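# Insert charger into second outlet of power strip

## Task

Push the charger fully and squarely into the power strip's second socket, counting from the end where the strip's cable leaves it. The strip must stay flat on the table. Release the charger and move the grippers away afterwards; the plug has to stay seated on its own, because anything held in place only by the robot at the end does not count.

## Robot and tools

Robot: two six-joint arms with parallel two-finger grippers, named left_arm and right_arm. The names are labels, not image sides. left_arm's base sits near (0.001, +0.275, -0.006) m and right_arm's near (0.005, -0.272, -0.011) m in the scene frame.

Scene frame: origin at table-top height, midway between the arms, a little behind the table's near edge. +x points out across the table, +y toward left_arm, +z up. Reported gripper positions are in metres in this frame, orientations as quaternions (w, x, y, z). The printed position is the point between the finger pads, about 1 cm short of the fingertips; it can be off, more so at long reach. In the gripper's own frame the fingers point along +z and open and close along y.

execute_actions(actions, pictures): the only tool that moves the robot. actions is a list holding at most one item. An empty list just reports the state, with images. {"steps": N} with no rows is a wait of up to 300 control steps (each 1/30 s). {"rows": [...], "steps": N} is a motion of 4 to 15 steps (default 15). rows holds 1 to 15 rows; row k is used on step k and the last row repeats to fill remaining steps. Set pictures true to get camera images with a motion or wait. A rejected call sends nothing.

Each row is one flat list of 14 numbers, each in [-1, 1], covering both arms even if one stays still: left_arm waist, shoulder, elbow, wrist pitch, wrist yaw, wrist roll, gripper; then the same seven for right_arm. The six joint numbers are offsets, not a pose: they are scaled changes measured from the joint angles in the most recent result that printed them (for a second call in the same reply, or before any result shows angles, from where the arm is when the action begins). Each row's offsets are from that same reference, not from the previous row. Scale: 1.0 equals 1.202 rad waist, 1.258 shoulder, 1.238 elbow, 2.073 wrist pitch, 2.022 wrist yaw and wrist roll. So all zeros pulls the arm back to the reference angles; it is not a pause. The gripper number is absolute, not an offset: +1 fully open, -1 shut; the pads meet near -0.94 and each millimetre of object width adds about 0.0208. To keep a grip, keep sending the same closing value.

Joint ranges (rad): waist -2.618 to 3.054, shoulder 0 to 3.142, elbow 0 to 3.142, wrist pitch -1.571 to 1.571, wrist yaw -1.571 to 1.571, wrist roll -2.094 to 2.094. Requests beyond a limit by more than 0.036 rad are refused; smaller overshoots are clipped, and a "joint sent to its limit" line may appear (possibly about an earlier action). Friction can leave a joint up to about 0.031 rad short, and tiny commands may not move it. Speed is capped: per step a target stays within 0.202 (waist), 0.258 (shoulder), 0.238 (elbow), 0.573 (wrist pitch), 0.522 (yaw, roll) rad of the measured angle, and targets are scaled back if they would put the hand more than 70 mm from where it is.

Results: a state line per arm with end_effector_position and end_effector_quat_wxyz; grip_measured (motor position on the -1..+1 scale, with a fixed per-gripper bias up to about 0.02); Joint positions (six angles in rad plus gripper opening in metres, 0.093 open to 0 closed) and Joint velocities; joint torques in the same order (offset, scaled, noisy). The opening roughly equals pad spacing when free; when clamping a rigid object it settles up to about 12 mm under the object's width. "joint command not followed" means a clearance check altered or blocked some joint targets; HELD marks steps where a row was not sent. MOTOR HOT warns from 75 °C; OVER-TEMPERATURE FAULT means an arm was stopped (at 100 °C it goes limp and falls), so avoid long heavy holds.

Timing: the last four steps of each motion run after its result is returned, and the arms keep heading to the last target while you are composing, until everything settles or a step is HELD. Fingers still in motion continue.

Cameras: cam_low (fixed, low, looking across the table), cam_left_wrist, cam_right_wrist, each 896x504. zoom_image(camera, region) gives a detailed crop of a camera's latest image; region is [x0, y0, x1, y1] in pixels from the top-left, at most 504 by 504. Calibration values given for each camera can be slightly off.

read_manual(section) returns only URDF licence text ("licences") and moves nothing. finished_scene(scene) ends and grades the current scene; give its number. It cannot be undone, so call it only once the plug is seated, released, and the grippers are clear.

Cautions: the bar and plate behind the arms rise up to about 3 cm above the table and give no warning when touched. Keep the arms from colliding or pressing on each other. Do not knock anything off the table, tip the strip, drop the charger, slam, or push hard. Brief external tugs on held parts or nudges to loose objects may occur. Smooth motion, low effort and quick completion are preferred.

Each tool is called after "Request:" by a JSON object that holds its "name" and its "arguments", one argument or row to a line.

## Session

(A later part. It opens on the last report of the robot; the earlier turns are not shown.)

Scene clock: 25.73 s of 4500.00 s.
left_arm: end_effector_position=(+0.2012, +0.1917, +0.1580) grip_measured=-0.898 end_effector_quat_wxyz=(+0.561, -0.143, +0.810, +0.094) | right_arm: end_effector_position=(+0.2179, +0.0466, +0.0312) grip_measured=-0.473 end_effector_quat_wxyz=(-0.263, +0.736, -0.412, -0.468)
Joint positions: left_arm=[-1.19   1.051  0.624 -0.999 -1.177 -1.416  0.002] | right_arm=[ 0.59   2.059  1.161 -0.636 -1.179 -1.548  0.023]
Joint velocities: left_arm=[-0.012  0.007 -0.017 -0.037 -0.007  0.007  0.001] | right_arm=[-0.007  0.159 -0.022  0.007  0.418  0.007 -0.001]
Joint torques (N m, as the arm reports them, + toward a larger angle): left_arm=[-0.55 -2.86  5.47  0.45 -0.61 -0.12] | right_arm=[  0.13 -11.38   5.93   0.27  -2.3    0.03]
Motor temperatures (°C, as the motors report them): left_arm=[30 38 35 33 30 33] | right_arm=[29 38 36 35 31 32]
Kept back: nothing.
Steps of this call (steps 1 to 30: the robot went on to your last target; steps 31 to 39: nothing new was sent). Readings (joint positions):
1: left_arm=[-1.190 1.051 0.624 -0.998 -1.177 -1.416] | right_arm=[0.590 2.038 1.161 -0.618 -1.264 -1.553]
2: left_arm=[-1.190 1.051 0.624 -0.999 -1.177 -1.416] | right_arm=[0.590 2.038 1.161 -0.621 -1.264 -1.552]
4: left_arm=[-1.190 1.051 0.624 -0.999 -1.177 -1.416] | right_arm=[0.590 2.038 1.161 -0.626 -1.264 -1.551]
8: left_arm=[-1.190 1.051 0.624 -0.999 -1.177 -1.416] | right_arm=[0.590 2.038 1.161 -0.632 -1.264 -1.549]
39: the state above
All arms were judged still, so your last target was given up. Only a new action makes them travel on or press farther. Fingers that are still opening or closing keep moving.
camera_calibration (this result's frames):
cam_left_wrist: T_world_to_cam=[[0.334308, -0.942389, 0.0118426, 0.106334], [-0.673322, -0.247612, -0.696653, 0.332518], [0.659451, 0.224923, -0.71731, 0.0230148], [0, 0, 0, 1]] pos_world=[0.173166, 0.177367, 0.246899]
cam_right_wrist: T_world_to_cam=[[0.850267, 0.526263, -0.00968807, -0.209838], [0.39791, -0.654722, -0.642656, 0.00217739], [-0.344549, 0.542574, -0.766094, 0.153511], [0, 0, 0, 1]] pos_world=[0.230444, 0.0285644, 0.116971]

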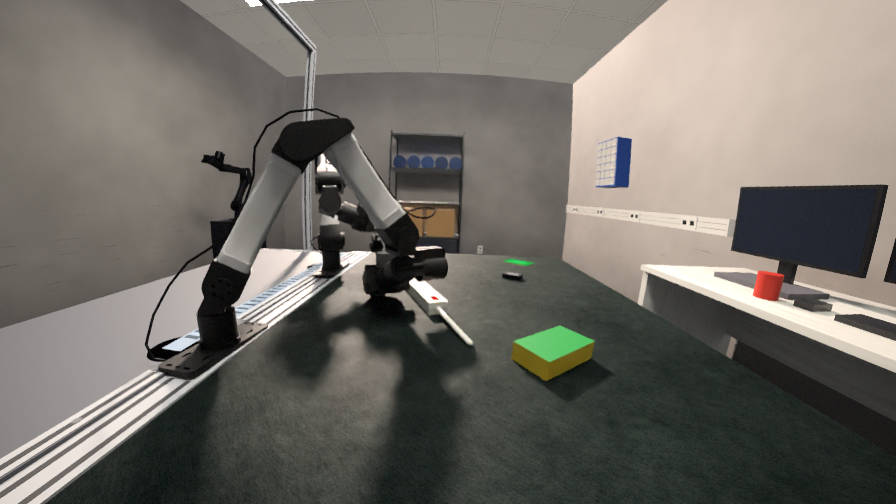

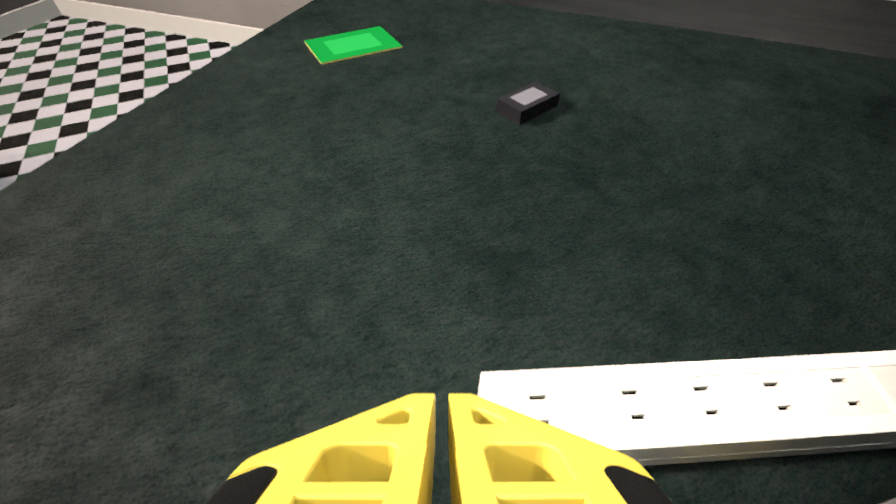

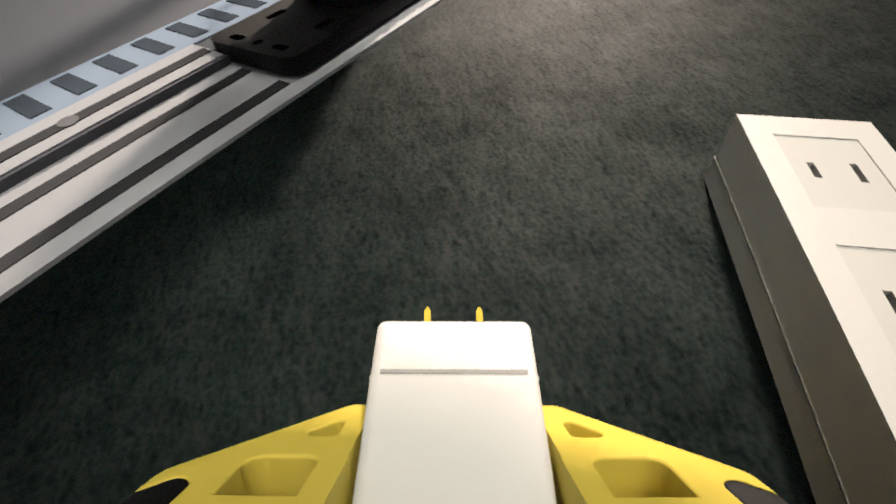

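Request:
{"name": "execute_actions", "arguments": {
  "actions": [
    {"rows": [[0,0,0,0,0,0,-0.9, 0,-0.0148,0.0171,-0.0027,-0.0252,0.0025,-0.62],[0,0,0,0,0,0,-0.9, 0,-0.0138,0.0222,-0.0053,-0.0252,0.0101,-0.62],[0,0,0,0,0,0,-0.9, 0,-0.0123,0.0304,-0.0093,-0.0252,0.0228,-0.62],[0,0,0,0,0,0,-0.9, 0,-0.0103,0.0416,-0.0149,-0.0252,0.0405,-0.62],[0,0,0,0,0,0,-0.9, 0,-0.0078,0.0554,-0.0217,-0.0252,0.0633,-0.62],[0,0,0,0,0,0,-0.9, 0,-0.0048,0.0717,-0.0298,-0.0252,0.0912,-0.62],[0,0,0,0,0,0,-0.9, 0,-0.0014,0.0904,-0.039,-0.0252,0.1241,-0.62],[0,0,0,0,0,0,-0.9, 0,0.0024,0.1111,-0.0492,-0.0252,0.1621,-0.62],[0,0,0,0,0,0,-0.9, 0,0.0065,0.1338,-0.0604,-0.0252,0.2026,-0.62],[0,0,0,0,0,0,-0.9, 0,0.011,0.1581,-0.0724,-0.0252,0.2432,-0.62],[0,0,0,0,0,0,-0.9, 0,0.0157,0.1839,-0.0852,-0.0252,0.2837,-0.62],[0,0,0,0,0,0,-0.9, 0,0.0206,0.2109,-0.0986,-0.0252,0.3242,-0.62],[0,0,0,0,0,0,-0.9, 0,0.0257,0.2389,-0.1124,-0.0242,0.3648,-0.62],[0,0,0,0,0,0,-0.9, 0,0.0309,0.2678,-0.1267,-0.0215,0.4053,-0.62],[0,0,0,0,0,0,-0.9, 0,0.0363,0.2974,-0.1413,-0.0169,0.4458,-0.62]], "steps": 15}
  ]
}}

Request:
{"name": "execute_actions", "arguments": {
  "actions": [
    {"rows": [[0,0,0,0,0,0,-0.9, 0,0.0267,0.0938,-0.0756,0.0104,0.199,-0.62],[0,0,0,0,0,0,-0.9, 0,0.0322,0.124,-0.0905,0.0181,0.2395,-0.62],[0,0,0,0,0,0,-0.9, 0,0.0377,0.1542,-0.1054,0.0272,0.2801,-0.62],[0,0,0,0,0,0,-0.9, 0,0.0432,0.1841,-0.1202,0.0375,0.3206,-0.62],[0,0,0,0,0,0,-0.9, 0,0.0485,0.2136,-0.1348,0.0491,0.3611,-0.62],[0,0,0,0,0,0,-0.9, 0,0.0538,0.2425,-0.1491,0.0618,0.4017,-0.62],[0,0,0,0,0,0,-0.9, 0,0.0589,0.2706,-0.1629,0.0754,0.4422,-0.62],[0,0,0,0,0,0,-0.9, 0,0.0639,0.2976,-0.1763,0.0899,0.4827,-0.62],[0,0,0,0,0,0,-0.9, 0,0.0686,0.3234,-0.1891,0.1051,0.5232,-0.62],[0,0,0,0,0,0,-0.9, 0,0.073,0.3477,-0.2011,0.121,0.5638,-0.62],[0,0,0,0,0,0,-0.9, 0,0.0771,0.3703,-0.2123,0.1375,0.6043,-0.62],[0,0,0,0,0,0,-0.9, 0,0.0809,0.391,-0.2225,0.1543,0.6448,-0.62],[0,0,0,0,0,0,-0.9, 0,0.0843,0.4097,-0.2317,0.1715,0.6854,-0.62],[0,0,0,0,0,0,-0.9, 0,0.0873,0.4261,-0.2398,0.1889,0.7259,-0.62],[0,0,0,0,0,0,-0.9, 0,0.0898,0.4399,-0.2466,0.2065,0.7664,-0.62]], "steps": 15}
  ]
}}

Request:
{"name": "execute_actions", "arguments": {
  "actions": [
    {"rows": [[-0.0006,0.0023,0.0009,0.0009,0,0,-0.9, 0,0.0179,0.0488,-0.0427,0.0871,0.1987,-0.62],[-0.0023,0.009,0.0034,0.0035,0,0,-0.9, 0,0.0194,0.0569,-0.0468,0.1045,0.2392,-0.62],[-0.0051,0.0198,0.0076,0.0077,0,0,-0.9, 0,0.0203,0.0621,-0.0493,0.1217,0.2797,-0.62],[-0.0089,0.0343,0.0132,0.0133,0,0,-0.9, 0,0.0207,0.0638,-0.0502,0.1385,0.3203,-0.62],[-0.0135,0.0523,0.0201,0.0203,0,0,-0.9, 0,0.0207,0.0638,-0.0502,0.155,0.3608,-0.62],[-0.0189,0.0734,0.0281,0.0285,0,0,-0.9, 0,0.0207,0.0638,-0.0502,0.1709,0.4013,-0.62],[-0.0251,0.0973,0.0373,0.0379,0,0,-0.9, 0,0.0207,0.0638,-0.0502,0.1861,0.4418,-0.62],[-0.032,0.1238,0.0475,0.0481,0,0,-0.9, 0,0.0207,0.0638,-0.0502,0.2006,0.4824,-0.62],[-0.0394,0.1525,0.0584,0.0593,0,0,-0.9, 0,0.0207,0.0638,-0.0502,0.2142,0.5229,-0.62],[-0.0472,0.183,0.0702,0.0712,0,0,-0.9, 0,0.0207,0.0638,-0.0502,0.2269,0.5634,-0.62],[-0.0555,0.2151,0.0825,0.0836,0,0,-0.9, 0,0.0207,0.0638,-0.0502,0.2385,0.6014,-0.62],[-0.0641,0.2485,0.0953,0.0966,0,0,-0.9, 0,0.0207,0.0638,-0.0502,0.2488,0.6343,-0.62],[-0.073,0.2828,0.1084,0.11,0,0,-0.9, 0,0.0207,0.0638,-0.0502,0.2579,0.6622,-0.62],[-0.082,0.3177,0.1218,0.1236,0,0,-0.9, 0,0.0207,0.0638,-0.0502,0.2656,0.685,-0.62],[-0.0911,0.353,0.1353,0.1373,0,0,-0.9, 0,0.0207,0.0638,-0.0502,0.2717,0.7027,-0.62]], "steps": 15}
  ]
}}

Request:
{"name": "execute_actions", "arguments": {
  "actions": [
    {"rows": [[-0.0382,0.1179,0.0539,0.0697,-0.002,-0.002,-0.9, 0,0.008,0.0145,-0.0068,0.0393,0.1115,-0.62],[-0.0472,0.1529,0.0673,0.0833,-0.004,-0.004,-0.9, 0,0.008,0.0145,-0.0068,0.042,0.1191,-0.62],[-0.0561,0.1872,0.0804,0.0966,-0.006,-0.006,-0.9, 0,0.008,0.0145,-0.0068,0.043,0.1217,-0.62],[-0.0647,0.2206,0.0932,0.1096,-0.008,-0.008,-0.9, 0,0.008,0.0145,-0.0068,0.043,0.1217,-0.62],[-0.073,0.2526,0.1055,0.1221,-0.01,-0.01,-0.9, 0,0.008,0.0145,-0.0068,0.043,0.1217,-0.62],[-0.0808,0.2832,0.1173,0.134,-0.012,-0.01,-0.9, 0,0.008,0.0145,-0.0068,0.043,0.1217,-0.62],[-0.0882,0.3118,0.1282,0.1451,-0.012,-0.01,-0.9, 0,0.008,0.0145,-0.0068,0.043,0.1217,-0.62],[-0.0951,0.3383,0.1384,0.1554,-0.012,-0.01,-0.9, 0,0.008,0.0145,-0.0068,0.043,0.1217,-0.62],[-0.1013,0.3622,0.1476,0.1647,-0.012,-0.01,-0.9, 0,0.008,0.0145,-0.0068,0.043,0.1217,-0.62],[-0.1067,0.3833,0.1556,0.1729,-0.012,-0.01,-0.9, 0,0.008,0.0145,-0.0068,0.043,0.1217,-0.62],[-0.1113,0.4013,0.1625,0.1799,-0.012,-0.01,-0.9, 0,0.008,0.0145,-0.0068,0.043,0.1217,-0.62],[-0.1151,0.4159,0.1681,0.1856,-0.012,-0.01,-0.9, 0,0.008,0.0145,-0.0068,0.043,0.1217,-0.62],[-0.1179,0.4267,0.1723,0.1898,-0.012,-0.01,-0.9, 0,0.008,0.0145,-0.0068,0.043,0.1217,-0.62],[-0.1196,0.4333,0.1748,0.1923,-0.012,-0.01,-0.9, 0,0.008,0.0145,-0.0068,0.043,0.1217,-0.62],[-0.1202,0.4357,0.1757,0.1933,-0.012,-0.01,-0.9, 0,0.008,0.0145,-0.0068,0.043,0.1217,-0.62]], "steps": 15}
  ]
}}

Request:
{"name": "execute_actions", "arguments": {
  "actions": [
    {"steps": 10}
  ],
  "pictures": true
}}

Scene clock: 34.70 s of 4500.00 s.
left_arm: end_effector_position=(+0.2012, +0.1917, +0.1580) grip_measured=-0.898 end_effector_quat_wxyz=(+0.561, -0.143, +0.810, +0.094) | right_arm: end_effector_position=(+0.2419, +0.0674, +0.0722) grip_measured=-0.473 end_effector_quat_wxyz=(-0.222, +0.667, -0.493, -0.512)
Joint positions: left_arm=[-1.19   1.051  0.624 -0.999 -1.177 -1.416  0.002] | right_arm=[ 0.59   2.06   1.32  -0.725 -1.227 -1.244  0.023]
Joint velocities: left_arm=[-0.007  0.012 -0.002 -0.007 -0.037  0.007  0.   ] | right_arm=[ 0.007  0.046  0.857 -0.535 -0.007  1.795 -0.001]
Joint torques (N m, as the arm reports them, + toward a larger angle): left_arm=[ 0.19 -1.46  7.52  0.54 -0.51 -0.04] | right_arm=[ 0.11 -8.66  7.16  0.52 -0.86 -0.03]
Motor temperatures (°C, as the motors report them): left_arm=[30 38 35 33 31 33] | right_arm=[29 40 36 34 32 32]
Steps of this call (steps 1 to 90: nothing new was sent; then 5.60 s passed at rest; steps 91 to 101: the first 11 steps of this action). Readings (joint positions):
91: left_arm=[-1.190 1.051 0.624 -0.999 -1.177 -1.416] | right_arm=[0.590 2.059 1.161 -0.640 -1.247 -1.548]
92: left_arm=[-1.190 1.051 0.624 -0.999 -1.177 -1.416] | right_arm=[0.590 2.059 1.162 -0.641 -1.244 -1.546]
94: left_arm=[-1.190 1.051 0.624 -0.999 -1.177 -1.416] | right_arm=[0.590 2.059 1.174 -0.645 -1.236 -1.529]
98: left_arm=[-1.190 1.051 0.624 -0.999 -1.177 -1.416] | right_arm=[0.590 2.059 1.240 -0.679 -1.229 -1.411]
101: the state above

Scene clock: 35.20 s of 4500.00 s.
left_arm: end_effector_position=(+0.2012, +0.1917, +0.1580) grip_measured=-0.898 end_effector_quat_wxyz=(+0.561, -0.143, +0.810, +0.094) | right_arm: end_effector_position=(+0.2857, +0.0846, +0.1095) grip_measured=-0.473 end_effector_quat_wxyz=(-0.101, -0.297, +0.838, +0.447)
Joint positions: left_arm=[-1.19   1.051  0.624 -0.999 -1.177 -1.416  0.002] | right_arm=[ 0.607  2.181  1.818 -1.173 -0.996 -0.095  0.023]
Joint velocities: left_arm=[ 0.012  0.002 -0.002  0.051 -0.022 -0.095  0.   ] | right_arm=[ 0.071  0.364  0.745 -0.886  1.004  2.352 -0.   ]
Joint torques (N m, as the arm reports them, + toward a larger angle): left_arm=[ 0.17 -1.46  7.52  0.53 -0.51 -0.03] | right_arm=[ -1.42 -13.81  10.68   1.36  -1.73  -0.03]
Motor temperatures (°C, as the motors report them): left_arm=[30 37 35 33 31 33] | right_arm=[29 41 37 34 32 32]
Steps of this call (steps 1 to 4: the last 4 steps of your previous action; steps 5 to 15: the first 11 steps of this action, its rows measured from where the robot was after step 4). Readings (joint positions):
4: left_arm=[-1.190 1.051 0.624 -0.999 -1.177 -1.416] | right_arm=[0.590 2.076 1.457 -0.810 -1.224 -0.966]
5: left_arm=[-1.190 1.051 0.624 -0.999 -1.177 -1.416] | right_arm=[0.590 2.083 1.494 -0.836 -1.220 -0.890]
6: left_arm=[-1.190 1.051 0.624 -0.999 -1.177 -1.416] | right_arm=[0.590 2.090 1.532 -0.864 -1.215 -0.813]
8: left_arm=[-1.190 1.051 0.624 -0.999 -1.177 -1.416] | right_arm=[0.590 2.105 1.608 -0.921 -1.195 -0.657]
12: left_arm=[-1.190 1.051 0.624 -0.999 -1.177 -1.416] | right_arm=[0.596 2.141 1.738 -1.063 -1.095 -0.338]
15: the state above

Scene clock: 35.70 s of 4500.00 s.
left_arm: end_effector_position=(+0.2081, +0.1575, +0.1448) grip_measured=-0.898 end_effector_quat_wxyz=(+0.558, -0.111, +0.816, +0.108) | right_arm: end_effector_position=(+0.3224, +0.0432, +0.0899) grip_measured=-0.472 end_effector_quat_wxyz=(-0.182, +0.252, +0.936, +0.168)
Joint positions: left_arm=[-1.23   1.238  0.676 -0.925 -1.177 -1.416  0.002] | right_arm=[ 0.608  2.217  1.998 -1.329 -0.544  1.103  0.023]
Joint velocities: left_arm=[-0.281  1.101  0.432  0.593 -0.066 -0.007 -0.001] | right_arm=[-0.007  0.046  0.007 -0.11   0.901  2.249 -0.   ]
Joint torques (N m, as the arm reports them, + toward a larger angle): left_arm=[-0.42 -1.51  9.5   0.65 -0.42  0.01] | right_arm=[  0.16 -10.87   7.68   0.26  -0.53  -0.03]
Motor temperatures (°C, as the motors report them): left_arm=[30 37 35 33 31 33] | right_arm=[29 41 37 34 32 32]
Steps of this call (steps 1 to 4: the last 4 steps of your previous action; steps 5 to 15: the first 11 steps of this action, its rows measured from where the robot was after step 4). Readings (joint positions):
4: left_arm=[-1.190 1.051 0.624 -0.999 -1.177 -1.416] | right_arm=[0.608 2.205 1.933 -1.252 -0.899 0.232]
5: left_arm=[-1.190 1.051 0.624 -0.999 -1.177 -1.416] | right_arm=[0.608 2.205 1.960 -1.262 -0.872 0.309]
6: left_arm=[-1.190 1.051 0.624 -0.999 -1.177 -1.416] | right_arm=[0.608 2.205 1.981 -1.270 -0.841 0.385]
8: left_arm=[-1.190 1.054 0.624 -0.998 -1.177 -1.416] | right_arm=[0.608 2.205 1.997 -1.287 -0.774 0.541]
12: left_arm=[-1.204 1.133 0.638 -0.973 -1.177 -1.416] | right_arm=[0.608 2.210 1.998 -1.318 -0.637 0.861]
15: the state above

Scene clock: 36.20 s of 4500.00 s.
left_arm: end_effector_position=(+0.2126, +0.0195, +0.0645) grip_measured=-0.898 end_effector_quat_wxyz=(+0.567, -0.044, +0.819, +0.072) | right_arm: end_effector_position=(+0.3356, +0.0198, +0.0772) grip_measured=-0.472 end_effector_quat_wxyz=(-0.145, +0.487, +0.858, +0.074)
Joint positions: left_arm=[-1.386  1.855  0.903 -0.554 -1.186 -1.425  0.002] | right_arm=[ 0.608  2.219  1.998 -1.336 -0.371  1.607  0.023]
Joint velocities: left_arm=[-0.188  0.818  0.276  0.579 -0.022 -0.007  0.   ] | right_arm=[ 0.002  0.017  0.007 -0.037  0.081  0.125  0.001]
Joint torques (N m, as the arm reports them, + toward a larger angle): left_arm=[-0.23 -7.45  8.09  0.4  -0.64 -0.16] | right_arm=[  0.09 -10.92   8.     0.19  -0.29   0.05]
Motor temperatures (°C, as the motors report them): left_arm=[30 37 35 32 31 33] | right_arm=[29 41 37 34 32 32]
Steps of this call (steps 1 to 4: the last 4 steps of your previous action; steps 5 to 15: the first 11 steps of this action, its rows measured from where the robot was after step 4). Readings (joint positions):
4: left_arm=[-1.271 1.404 0.742 -0.833 -1.177 -1.416] | right_arm=[0.608 2.219 1.998 -1.336 -0.444 1.388]
5: left_arm=[-1.282 1.449 0.759 -0.809 -1.178 -1.416] | right_arm=[0.608 2.219 1.998 -1.336 -0.428 1.434]
6: left_arm=[-1.295 1.497 0.777 -0.782 -1.178 -1.416] | right_arm=[0.608 2.219 1.998 -1.336 -0.415 1.472]
8: left_arm=[-1.320 1.592 0.810 -0.727 -1.179 -1.418] | right_arm=[0.608 2.219 1.998 -1.336 -0.396 1.528]
12: left_arm=[-1.362 1.758 0.868 -0.622 -1.184 -1.423] | right_arm=[0.608 2.219 1.998 -1.336 -0.377 1.587]
15: the state above

Scene clock: 36.53 s of 4500.00 s.
left_arm: end_effector_position=(+0.2107, -0.0029, +0.0472) grip_measured=-0.898 end_effector_quat_wxyz=(+0.571, -0.046, +0.818, +0.048) | right_arm: end_effector_position=(+0.3361, +0.0191, +0.0769) grip_measured=-0.472 end_effector_quat_wxyz=(-0.143, +0.495, +0.854, +0.071)
Joint positions: left_arm=[-1.409  1.942  0.934 -0.456 -1.188 -1.427  0.002] | right_arm=[ 0.608  2.219  1.998 -1.336 -0.365  1.626  0.023]
Joint velocities: left_arm=[-0.032 -0.002  0.012  0.037  0.007 -0.007 -0.   ] | right_arm=[ 0.017 -0.012 -0.027  0.066 -0.051  0.007  0.   ]
Joint torques (N m, as the arm reports them, + toward a larger angle): left_arm=[-0.31 -7.98  8.25  0.61 -0.58 -0.12] | right_arm=[  0.13 -10.88   7.98   0.21  -0.27   0.05]
Motor temperatures (°C, as the motors report them): left_arm=[30 37 35 32 31 33] | right_arm=[29 41 37 34 32 32]
Kept back: nothing.
Steps of this call (steps 1 to 4: the last 4 steps of your previous action; steps 5 to 10: the robot went on to your last target). Readings (joint positions):
1: left_arm=[-1.393 1.880 0.912 -0.535 -1.186 -1.425] | right_arm=[0.608 2.219 1.998 -1.336 -0.370 1.611]
2: left_arm=[-1.399 1.902 0.919 -0.517 -1.186 -1.426] | right_arm=[0.608 2.219 1.998 -1.336 -0.369 1.615]
4: left_arm=[-1.406 1.931 0.928 -0.489 -1.186 -1.426] | right_arm=[0.608 2.219 1.998 -1.336 -0.367 1.619]
8: left_arm=[-1.409 1.942 0.932 -0.463 -1.187 -1.427] | right_arm=[0.608 2.219 1.998 -1.336 -0.366 1.625]
10: the state above
camera_calibration (this result's frames):
cam_left_wrist: T_world_to_cam=[[0.127542, -0.991567, -0.0229672, -0.0338122], [-0.707097, -0.0746644, -0.703164, 0.221471], [0.695519, 0.105923, -0.710657, -0.0272384], [0, 0, 0, 1]] pos_world=[0.179859, -0.0141058, 0.135597]
cam_right_wrist: T_world_to_cam=[[-0.871336, -0.490484, 0.0140834, 0.300785], [-0.348099, 0.63811, 0.686763, 0.0902673], [-0.345833, 0.593499, -0.726745, 0.240605], [0, 0, 0, 1]] pos_world=[0.376716, -0.0528691, 0.10863]

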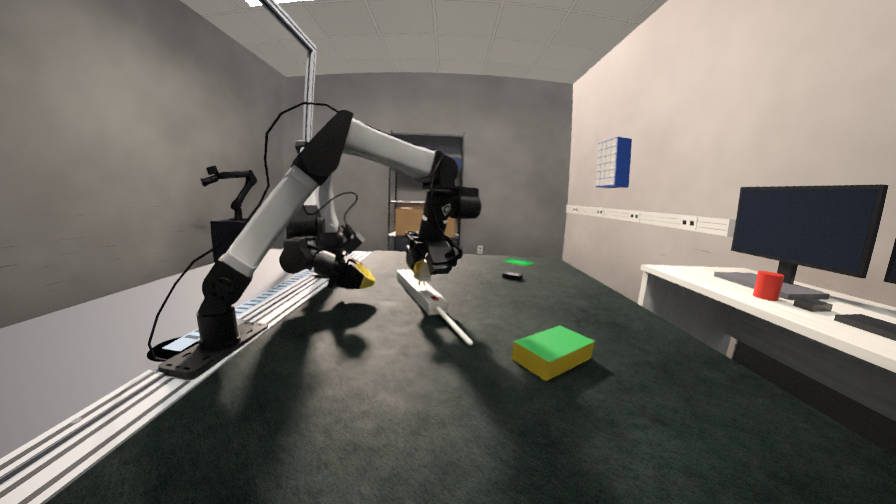

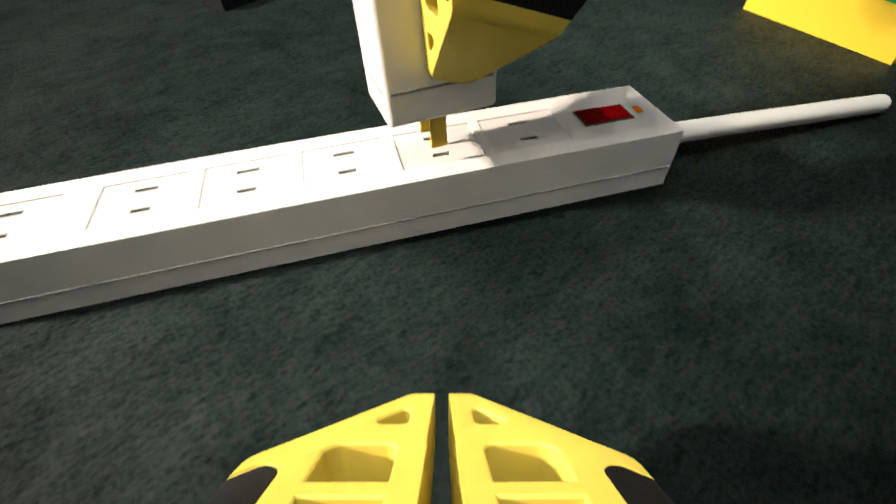

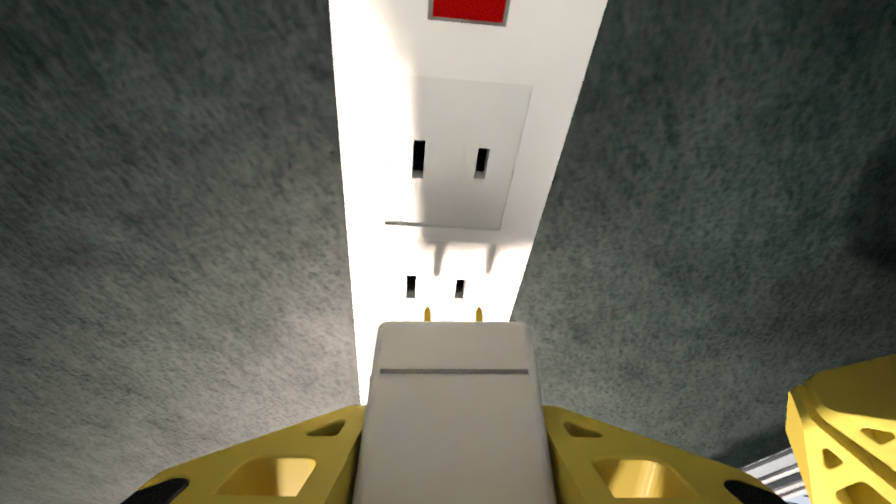

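Request:
{"name": "zoom_image", "arguments": {
  "camera": "cam_right_wrist",
  "region": [340, 120, 580, 350]
}}

Request:
{"name": "zoom_image", "arguments": {
  "camera": "cam_left_wrist",
  "region": [300, 0, 600, 200]
}}

Region (340, 120, 580, 350) of cam_right_wrist's 896x504 image, scaled by 2.100, with more detail than that image has; it fills the top 483 rows of this view, and the rest is white.

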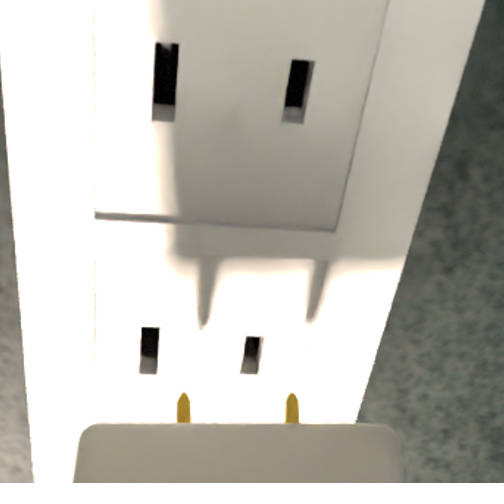

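Region (300, 0, 600, 200) of cam_left_wrist's 896x504 image, scaled by 1.680, with more detail than that image has.

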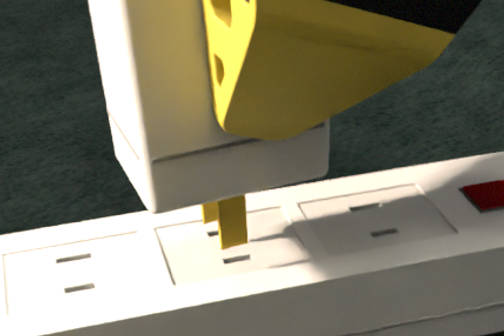

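Request:
{"name": "execute_actions", "arguments": {
  "actions": [
    {"rows": [[0,0,0,0,0,0,-0.9, -0.004,-0.016,-0.006,0.010,-0.003,0.008,-0.62],[0,0,0,0,0,0,-0.9, -0.007,-0.026,-0.016,0.019,-0.006,0.016,-0.62],[0,0,0,0,0,0,-0.9, -0.010,-0.034,-0.028,0.028,-0.008,0.024,-0.62],[0,0,0,0,0,0,-0.9, -0.012,-0.041,-0.041,0.036,-0.010,0.031,-0.62],[0,0,0,0,0,0,-0.9, -0.014,-0.046,-0.054,0.043,-0.012,0.037,-0.62],[0,0,0,0,0,0,-0.9, -0.016,-0.050,-0.065,0.048,-0.014,0.041,-0.62],[0,0,0,0,0,0,-0.9, -0.017,-0.052,-0.074,0.051,-0.015,0.044,-0.62],[0,0,0,0,0,0,-0.9, -0.0175,-0.0533,-0.080,0.0526,-0.0151,0.045,-0.62]], "steps": 15}
  ]
}}

Request:
{"name": "execute_actions", "arguments": {
  "actions": [
    {"steps": 8}
  ],
  "pictures": true
}}

Scene clock: 40.80 s of 4500.00 s.
left_arm: end_effector_position=(+0.2110, -0.0044, +0.0477) grip_measured=-0.898 end_effector_quat_wxyz=(+0.572, -0.050, +0.817, +0.044) | right_arm: end_effector_position=(+0.3347, +0.0211, +0.0773) grip_measured=-0.472 end_effector_quat_wxyz=(-0.143, +0.520, +0.837, +0.089)
Joint positions: left_arm=[-1.409  1.942  0.935 -0.446 -1.19  -1.427  0.002] | right_arm=[ 0.608  2.171  1.917 -1.259 -0.381  1.695  0.023]
Joint velocities: left_arm=[-0.002 -0.012  0.007 -0.022 -0.051  0.022  0.   ] | right_arm=[-0.007 -0.027 -0.071  0.095 -0.051  0.125 -0.001]
Joint torques (N m, as the arm reports them, + toward a larger angle): left_arm=[ 0.15 -8.82  5.69  0.38 -0.49 -0.03] | right_arm=[ -1.44 -12.84   5.53   0.64  -0.48   0.04]
Motor temperatures (°C, as the motors report them): left_arm=[30 38 35 32 31 33] | right_arm=[29 42 37 34 31 32]
Steps of this call (steps 1 to 30: the robot went on to your last target; steps 31 to 90: nothing new was sent; then 0.90 s passed at rest; steps 91 to 101: the first 11 steps of this action). Readings (joint positions):
91: left_arm=[-1.409 1.942 0.935 -0.445 -1.190 -1.427] | right_arm=[0.608 2.219 1.998 -1.336 -0.365 1.629]
92: left_arm=[-1.409 1.942 0.935 -0.445 -1.190 -1.427] | right_arm=[0.608 2.218 1.997 -1.332 -0.365 1.633]
94: left_arm=[-1.409 1.942 0.935 -0.445 -1.190 -1.427] | right_arm=[0.608 2.208 1.981 -1.312 -0.367 1.647]
98: left_arm=[-1.409 1.942 0.935 -0.446 -1.190 -1.427] | right_arm=[0.608 2.177 1.932 -1.273 -0.377 1.681]
101: the state above

Scene clock: 41.07 s of 4500.00 s.
left_arm: end_effector_position=(+0.2110, -0.0043, +0.0477) grip_measured=-0.898 end_effector_quat_wxyz=(+0.572, -0.049, +0.817, +0.044) | right_arm: end_effector_position=(+0.3369, +0.0231, +0.0766) grip_measured=-0.472 end_effector_quat_wxyz=(-0.143, +0.524, +0.835, +0.095)
Joint positions: left_arm=[-1.409  1.942  0.935 -0.446 -1.19  -1.427  0.002] | right_arm=[ 0.608  2.171  1.914 -1.242 -0.384  1.708  0.023]
Joint velocities: left_arm=[-0.002 -0.017 -0.002  0.037  0.007 -0.007  0.   ] | right_arm=[-0.007 -0.012  0.012  0.037 -0.022  0.007 -0.   ]
Joint torques (N m, as the arm reports them, + toward a larger angle): left_arm=[ 0.13 -8.81  5.69  0.38 -0.49 -0.03] | right_arm=[ -1.44 -12.82   5.49   0.65  -0.47   0.03]
Motor temperatures (°C, as the motors report them): left_arm=[30 38 35 32 31 33] | right_arm=[29 42 37 34 31 32]
Kept back: nothing.
Steps of this call (steps 1 to 4: the last 4 steps of your previous action; steps 5 to 8: the robot went on to your last target). Readings (joint positions):
1: left_arm=[-1.409 1.942 0.935 -0.446 -1.190 -1.427] | right_arm=[0.608 2.171 1.916 -1.255 -0.381 1.698]
2: left_arm=[-1.409 1.942 0.935 -0.446 -1.190 -1.427] | right_arm=[0.608 2.171 1.914 -1.252 -0.382 1.701]
4: left_arm=[-1.409 1.942 0.935 -0.446 -1.190 -1.427] | right_arm=[0.608 2.171 1.914 -1.248 -0.383 1.704]
8: the state above
camera_calibration (this result's frames):
cam_left_wrist: T_world_to_cam=[[0.127597, -0.991748, -0.0124125, -0.0358145], [-0.704682, -0.0818426, -0.704787, 0.221528], [0.697956, 0.0986757, -0.70931, -0.0275566], [0, 0, 0, 1]] pos_world=[0.17991, -0.0146694, 0.13614]
cam_right_wrist: T_world_to_cam=[[-0.905454, -0.424206, -0.0142274, 0.315592], [-0.310569, 0.639307, 0.703444, 0.0742986], [-0.289309, 0.641354, -0.710609, 0.216939], [0, 0, 0, 1]] pos_world=[0.371591, -0.0527583, 0.106384]

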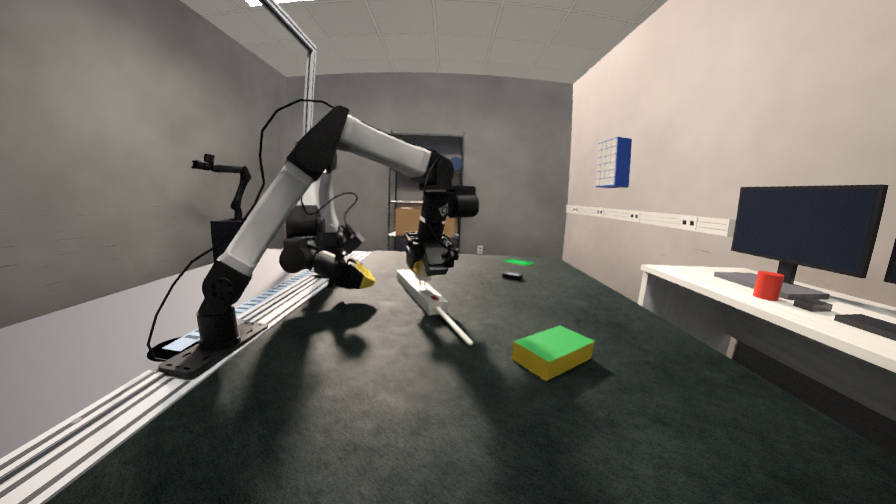

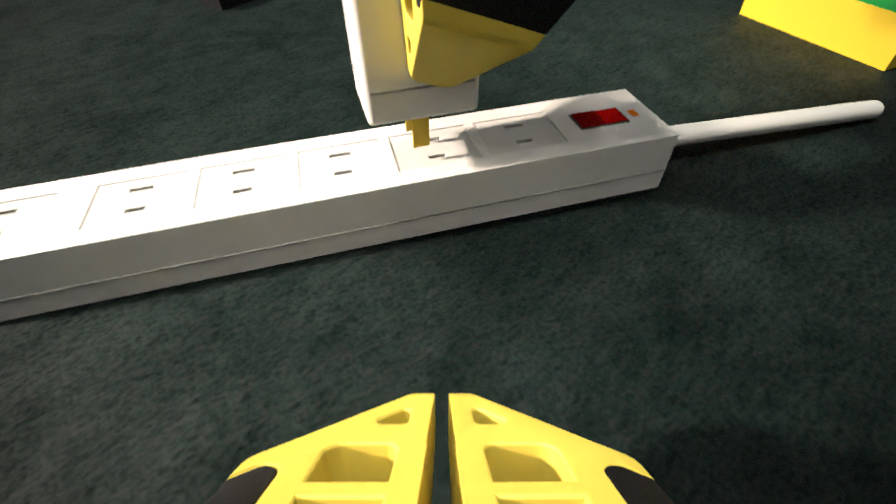

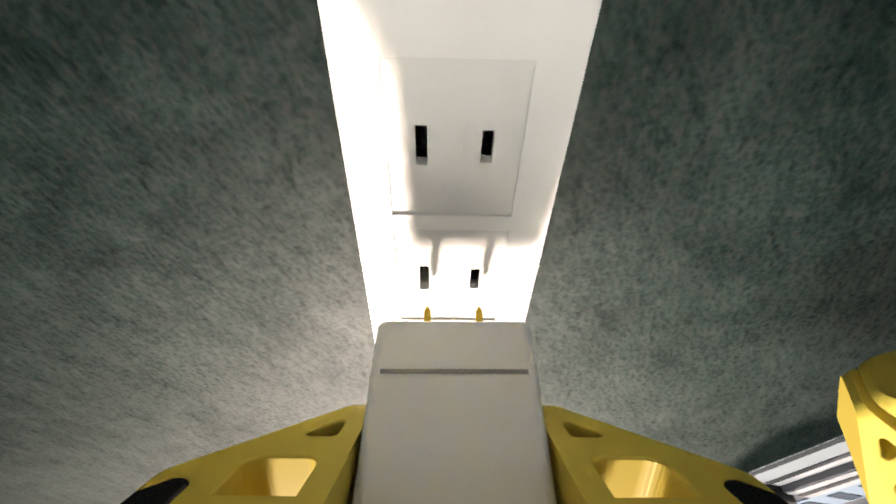

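Request:
{"name": "execute_actions", "arguments": {
  "actions": [
    {"rows": [[0,0,0,0,0,0,-0.9, -0.022,0,0,0,-0.004,0,-0.62],[0,0,0,0,0,0,-0.9, -0.027,0,0,0,-0.004,0,-0.62],[0,0,0,0,0,0,-0.9, -0.027,0,0,0,-0.004,0,-0.62],[0,0,0,0,0,0,-0.9, -0.021,0,0,0,-0.004,0,-0.62]], "steps": 12}
  ],
  "pictures": true
}}

Scene clock: 41.63 s of 4500.00 s.
left_arm: end_effector_position=(+0.2110, -0.0043, +0.0477) grip_measured=-0.898 end_effector_quat_wxyz=(+0.572, -0.049, +0.817, +0.044) | right_arm: end_effector_position=(+0.3404, +0.0201, +0.0769) grip_measured=-0.472 end_effector_quat_wxyz=(-0.142, +0.528, +0.831, +0.097)
Joint positions: left_arm=[-1.409  1.942  0.935 -0.446 -1.19  -1.427  0.002] | right_arm=[ 0.597  2.171  1.914 -1.239 -0.385  1.71   0.023]
Joint velocities: left_arm=[-0.007  0.002  0.002  0.022 -0.037 -0.051 -0.   ] | right_arm=[ 0.002  0.007 -0.027 -0.007 -0.007  0.007 -0.001]
Joint torques (N m, as the arm reports them, + toward a larger angle): left_arm=[ 0.14 -8.81  5.77  0.48 -0.52 -0.05] | right_arm=[ -1.   -11.4    6.68   0.49  -0.44  -0.04]
Motor temperatures (°C, as the motors report them): left_arm=[30 38 35 32 31 33] | right_arm=[29 43 37 34 31 32]
Steps of this call (steps 1 to 9: the robot went on to your last target; steps 10 to 17: the first 8 steps of this action). Readings (joint positions):
10: left_arm=[-1.409 1.942 0.935 -0.446 -1.190 -1.427] | right_arm=[0.607 2.171 1.914 -1.239 -0.385 1.710]
11: left_arm=[-1.409 1.942 0.935 -0.446 -1.190 -1.427] | right_arm=[0.606 2.171 1.914 -1.239 -0.385 1.710]
13: left_arm=[-1.409 1.942 0.935 -0.446 -1.190 -1.427] | right_arm=[0.601 2.171 1.914 -1.239 -0.385 1.710]
17: the state above
camera_calibration (this result's frames):
cam_left_wrist: T_world_to_cam=[[0.127597, -0.991748, -0.0124125, -0.0358145], [-0.704682, -0.0818426, -0.704787, 0.221528], [0.697956, 0.0986757, -0.70931, -0.0275566], [0, 0, 0, 1]] pos_world=[0.17991, -0.0146694, 0.13614]
cam_right_wrist: T_world_to_cam=[[-0.910559, -0.413037, -0.0168401, 0.319225], [-0.304063, 0.641611, 0.704189, 0.0747705], [-0.280051, 0.646325, -0.709813, 0.216731], [0, 0, 0, 1]] pos_world=[0.374104, -0.056201, 0.106562]

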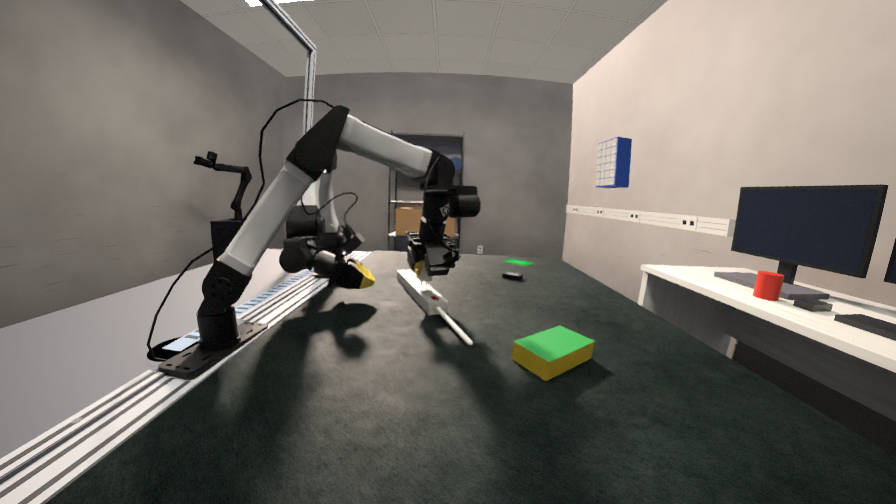

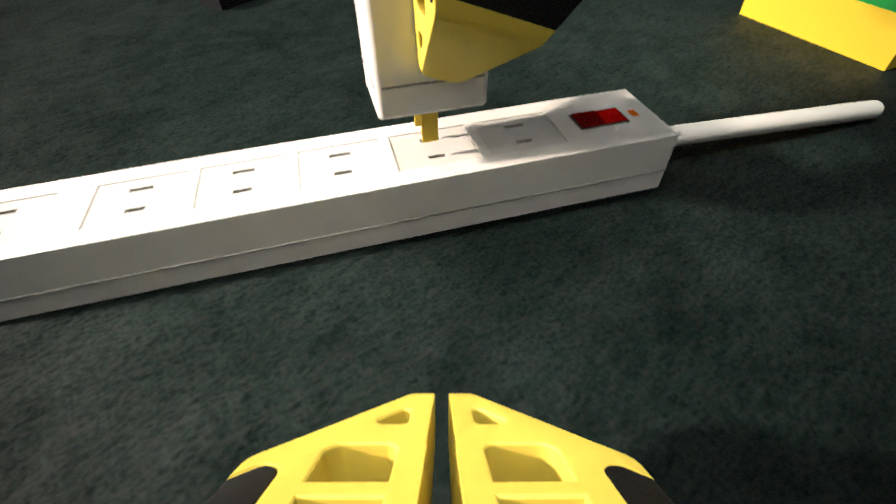

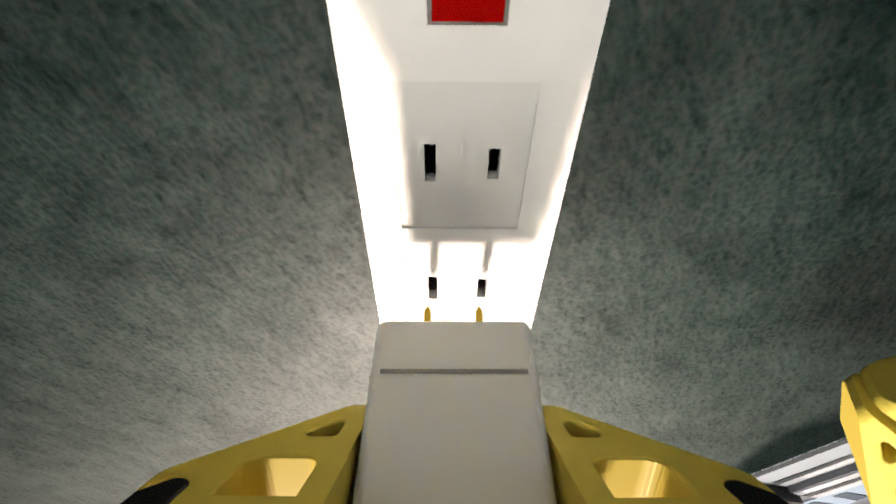

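Request:
{"name": "zoom_image", "arguments": {
  "camera": "cam_right_wrist",
  "region": [380, 130, 560, 340]
}}

Request:
{"name": "zoom_image", "arguments": {
  "camera": "cam_left_wrist",
  "region": [350, 60, 530, 190]
}}

Region (380, 130, 560, 340) of cam_right_wrist's 896x504 image, scaled by 2.400, with more detail than that image has; it fills the left 432 columns of this view, and the rest is white.

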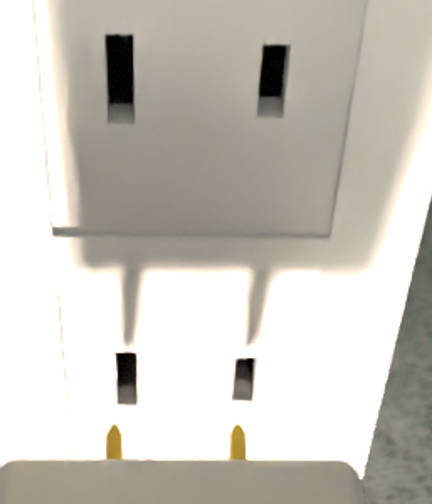

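Region (350, 60, 530, 190) of cam_left_wrist's 896x504 image, scaled by 2.800, with more detail than that image has.

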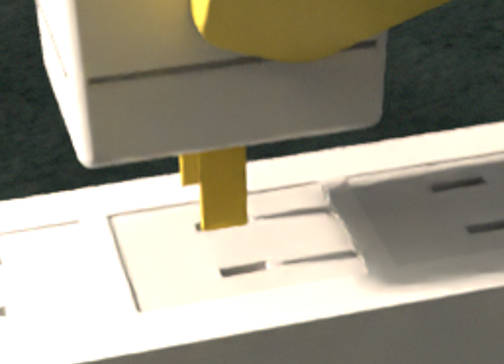

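Request:
{"name": "execute_actions", "arguments": {
  "actions": [
    {"rows": [[0,0,0,0,0,0,-0.9, 0,0,-0.012,0.007,0.012,0.007,-0.62],[0,0,0,0,0,0,-0.9, 0,0,-0.018,0.0096,0.014,0.007,-0.62],[0,0,0,0,0,0,-0.9, 0,0,-0.0226,0.0096,0.014,0.007,-0.62],[0,0,0,0,0,0,-0.9, 0,0,-0.0226,0.0096,0.012,0.007,-0.62],[0,0,0,0,0,0,-0.9, 0,0,-0.0226,0.0096,0.0098,0.007,-0.62]], "steps": 15}
  ],
  "pictures": true
}}

Request:
{"name": "zoom_image", "arguments": {
  "camera": "cam_right_wrist",
  "region": [380, 130, 560, 340]
}}

Request:
{"name": "zoom_image", "arguments": {
  "camera": "cam_left_wrist",
  "region": [350, 60, 530, 190]
}}

Scene clock: 43.43 s of 4500.00 s.
left_arm: end_effector_position=(+0.2110, -0.0043, +0.0477) grip_measured=-0.898 end_effector_quat_wxyz=(+0.572, -0.049, +0.817, +0.044) | right_arm: end_effector_position=(+0.3400, +0.0174, +0.0726) grip_measured=-0.472 end_effector_quat_wxyz=(-0.138, +0.533, +0.830, +0.091)
Joint positions: left_arm=[-1.409  1.942  0.935 -0.446 -1.19  -1.427  0.002] | right_arm=[ 0.597  2.171  1.899 -1.233 -0.373  1.717  0.023]
Joint velocities: left_arm=[ 0.007 -0.017  0.012 -0.022  0.007 -0.081 -0.001] | right_arm=[ 0.012 -0.012 -0.002  0.007  0.007  0.037 -0.   ]
Joint torques (N m, as the arm reports them, + toward a larger angle): left_arm=[ 0.15 -8.8   5.77  0.47 -0.52 -0.04] | right_arm=[  0.11 -11.37   5.55   0.63  -0.28   0.05]
Motor temperatures (°C, as the motors report them): left_arm=[30 38 35 32 31 33] | right_arm=[29 43 37 34 31 32]
Steps of this call (steps 1 to 4: the last 4 steps of your previous action; steps 5 to 15: the robot went on to your last target; steps 16 to 43: nothing new was sent; steps 44 to 54: the first 11 steps of this action). Readings (joint positions):
44: left_arm=[-1.409 1.942 0.935 -0.446 -1.190 -1.427] | right_arm=[0.597 2.171 1.914 -1.239 -0.383 1.711]
45: left_arm=[-1.409 1.942 0.935 -0.446 -1.190 -1.427] | right_arm=[0.597 2.171 1.914 -1.239 -0.379 1.712]
47: left_arm=[-1.409 1.942 0.935 -0.446 -1.190 -1.427] | right_arm=[0.597 2.171 1.909 -1.234 -0.375 1.714]
51: left_arm=[-1.409 1.942 0.935 -0.446 -1.190 -1.427] | right_arm=[0.597 2.171 1.899 -1.233 -0.373 1.717]
54: the state above
camera_calibration (this result's frames):
cam_left_wrist: T_world_to_cam=[[0.127597, -0.991748, -0.0124125, -0.0358145], [-0.704682, -0.0818426, -0.704787, 0.221528], [0.697956, 0.0986757, -0.70931, -0.0275566], [0, 0, 0, 1]] pos_world=[0.17991, -0.0146694, 0.13614]
cam_right_wrist: T_world_to_cam=[[-0.913631, -0.406442, -0.00910465, 0.31805], [-0.297945, 0.65417, 0.695191, 0.0777434], [-0.276599, 0.637861, -0.718767, 0.214921], [0, 0, 0, 1]] pos_world=[0.373191, -0.0586778, 0.103327]

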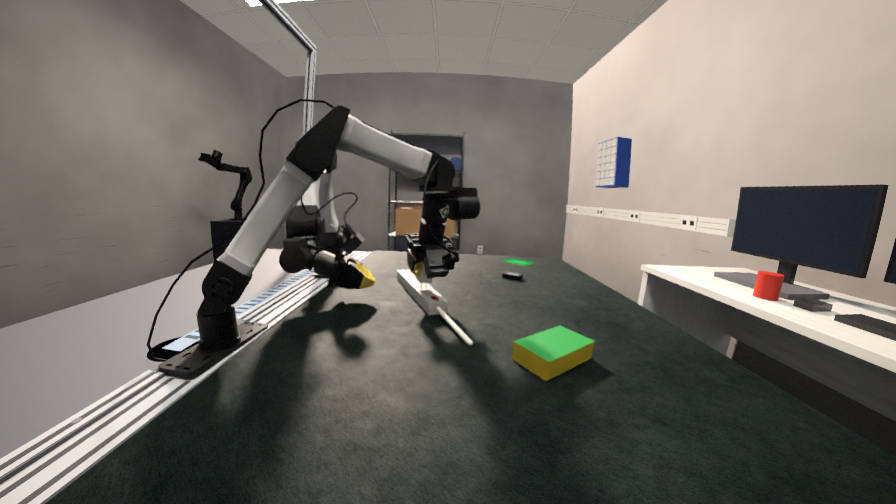

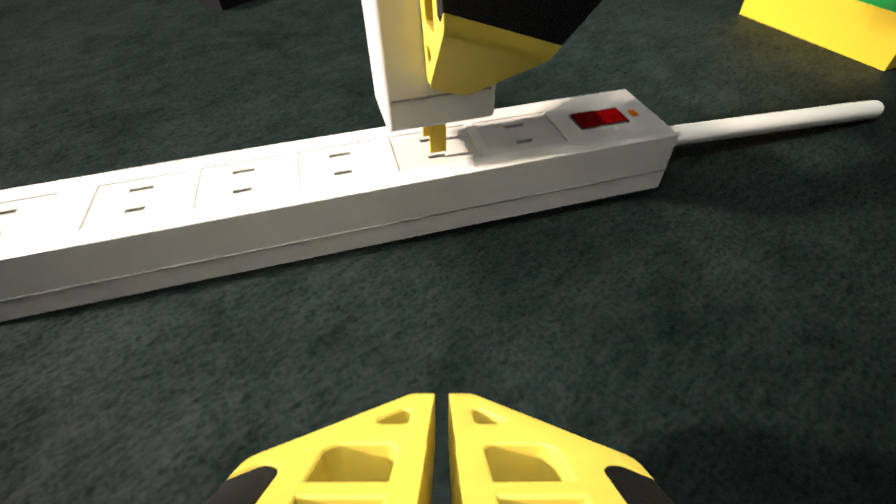

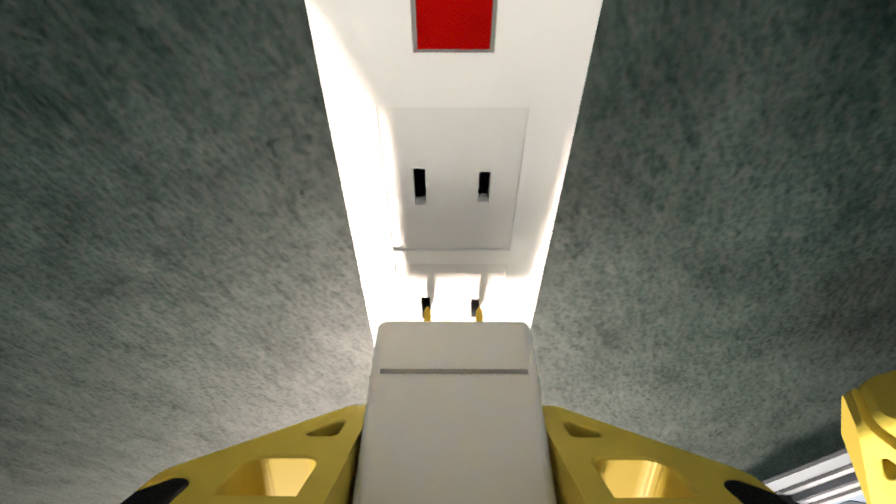

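Region (380, 130, 560, 340) of cam_right_wrist's 896x504 image, scaled by 2.400, with more detail than that image has; it fills the left 432 columns of this view, and the rest is white.

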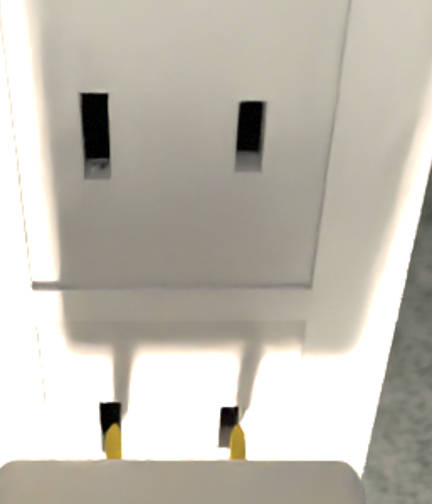

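Region (350, 60, 530, 190) of cam_left_wrist's 896x504 image, scaled by 2.800, with more detail than that image has.

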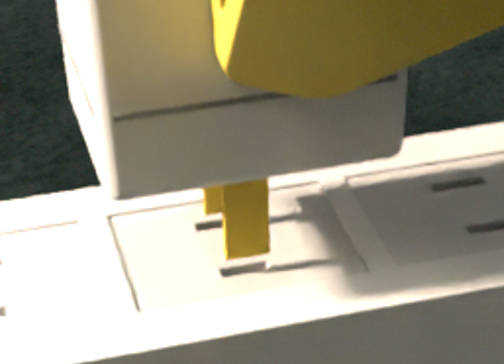

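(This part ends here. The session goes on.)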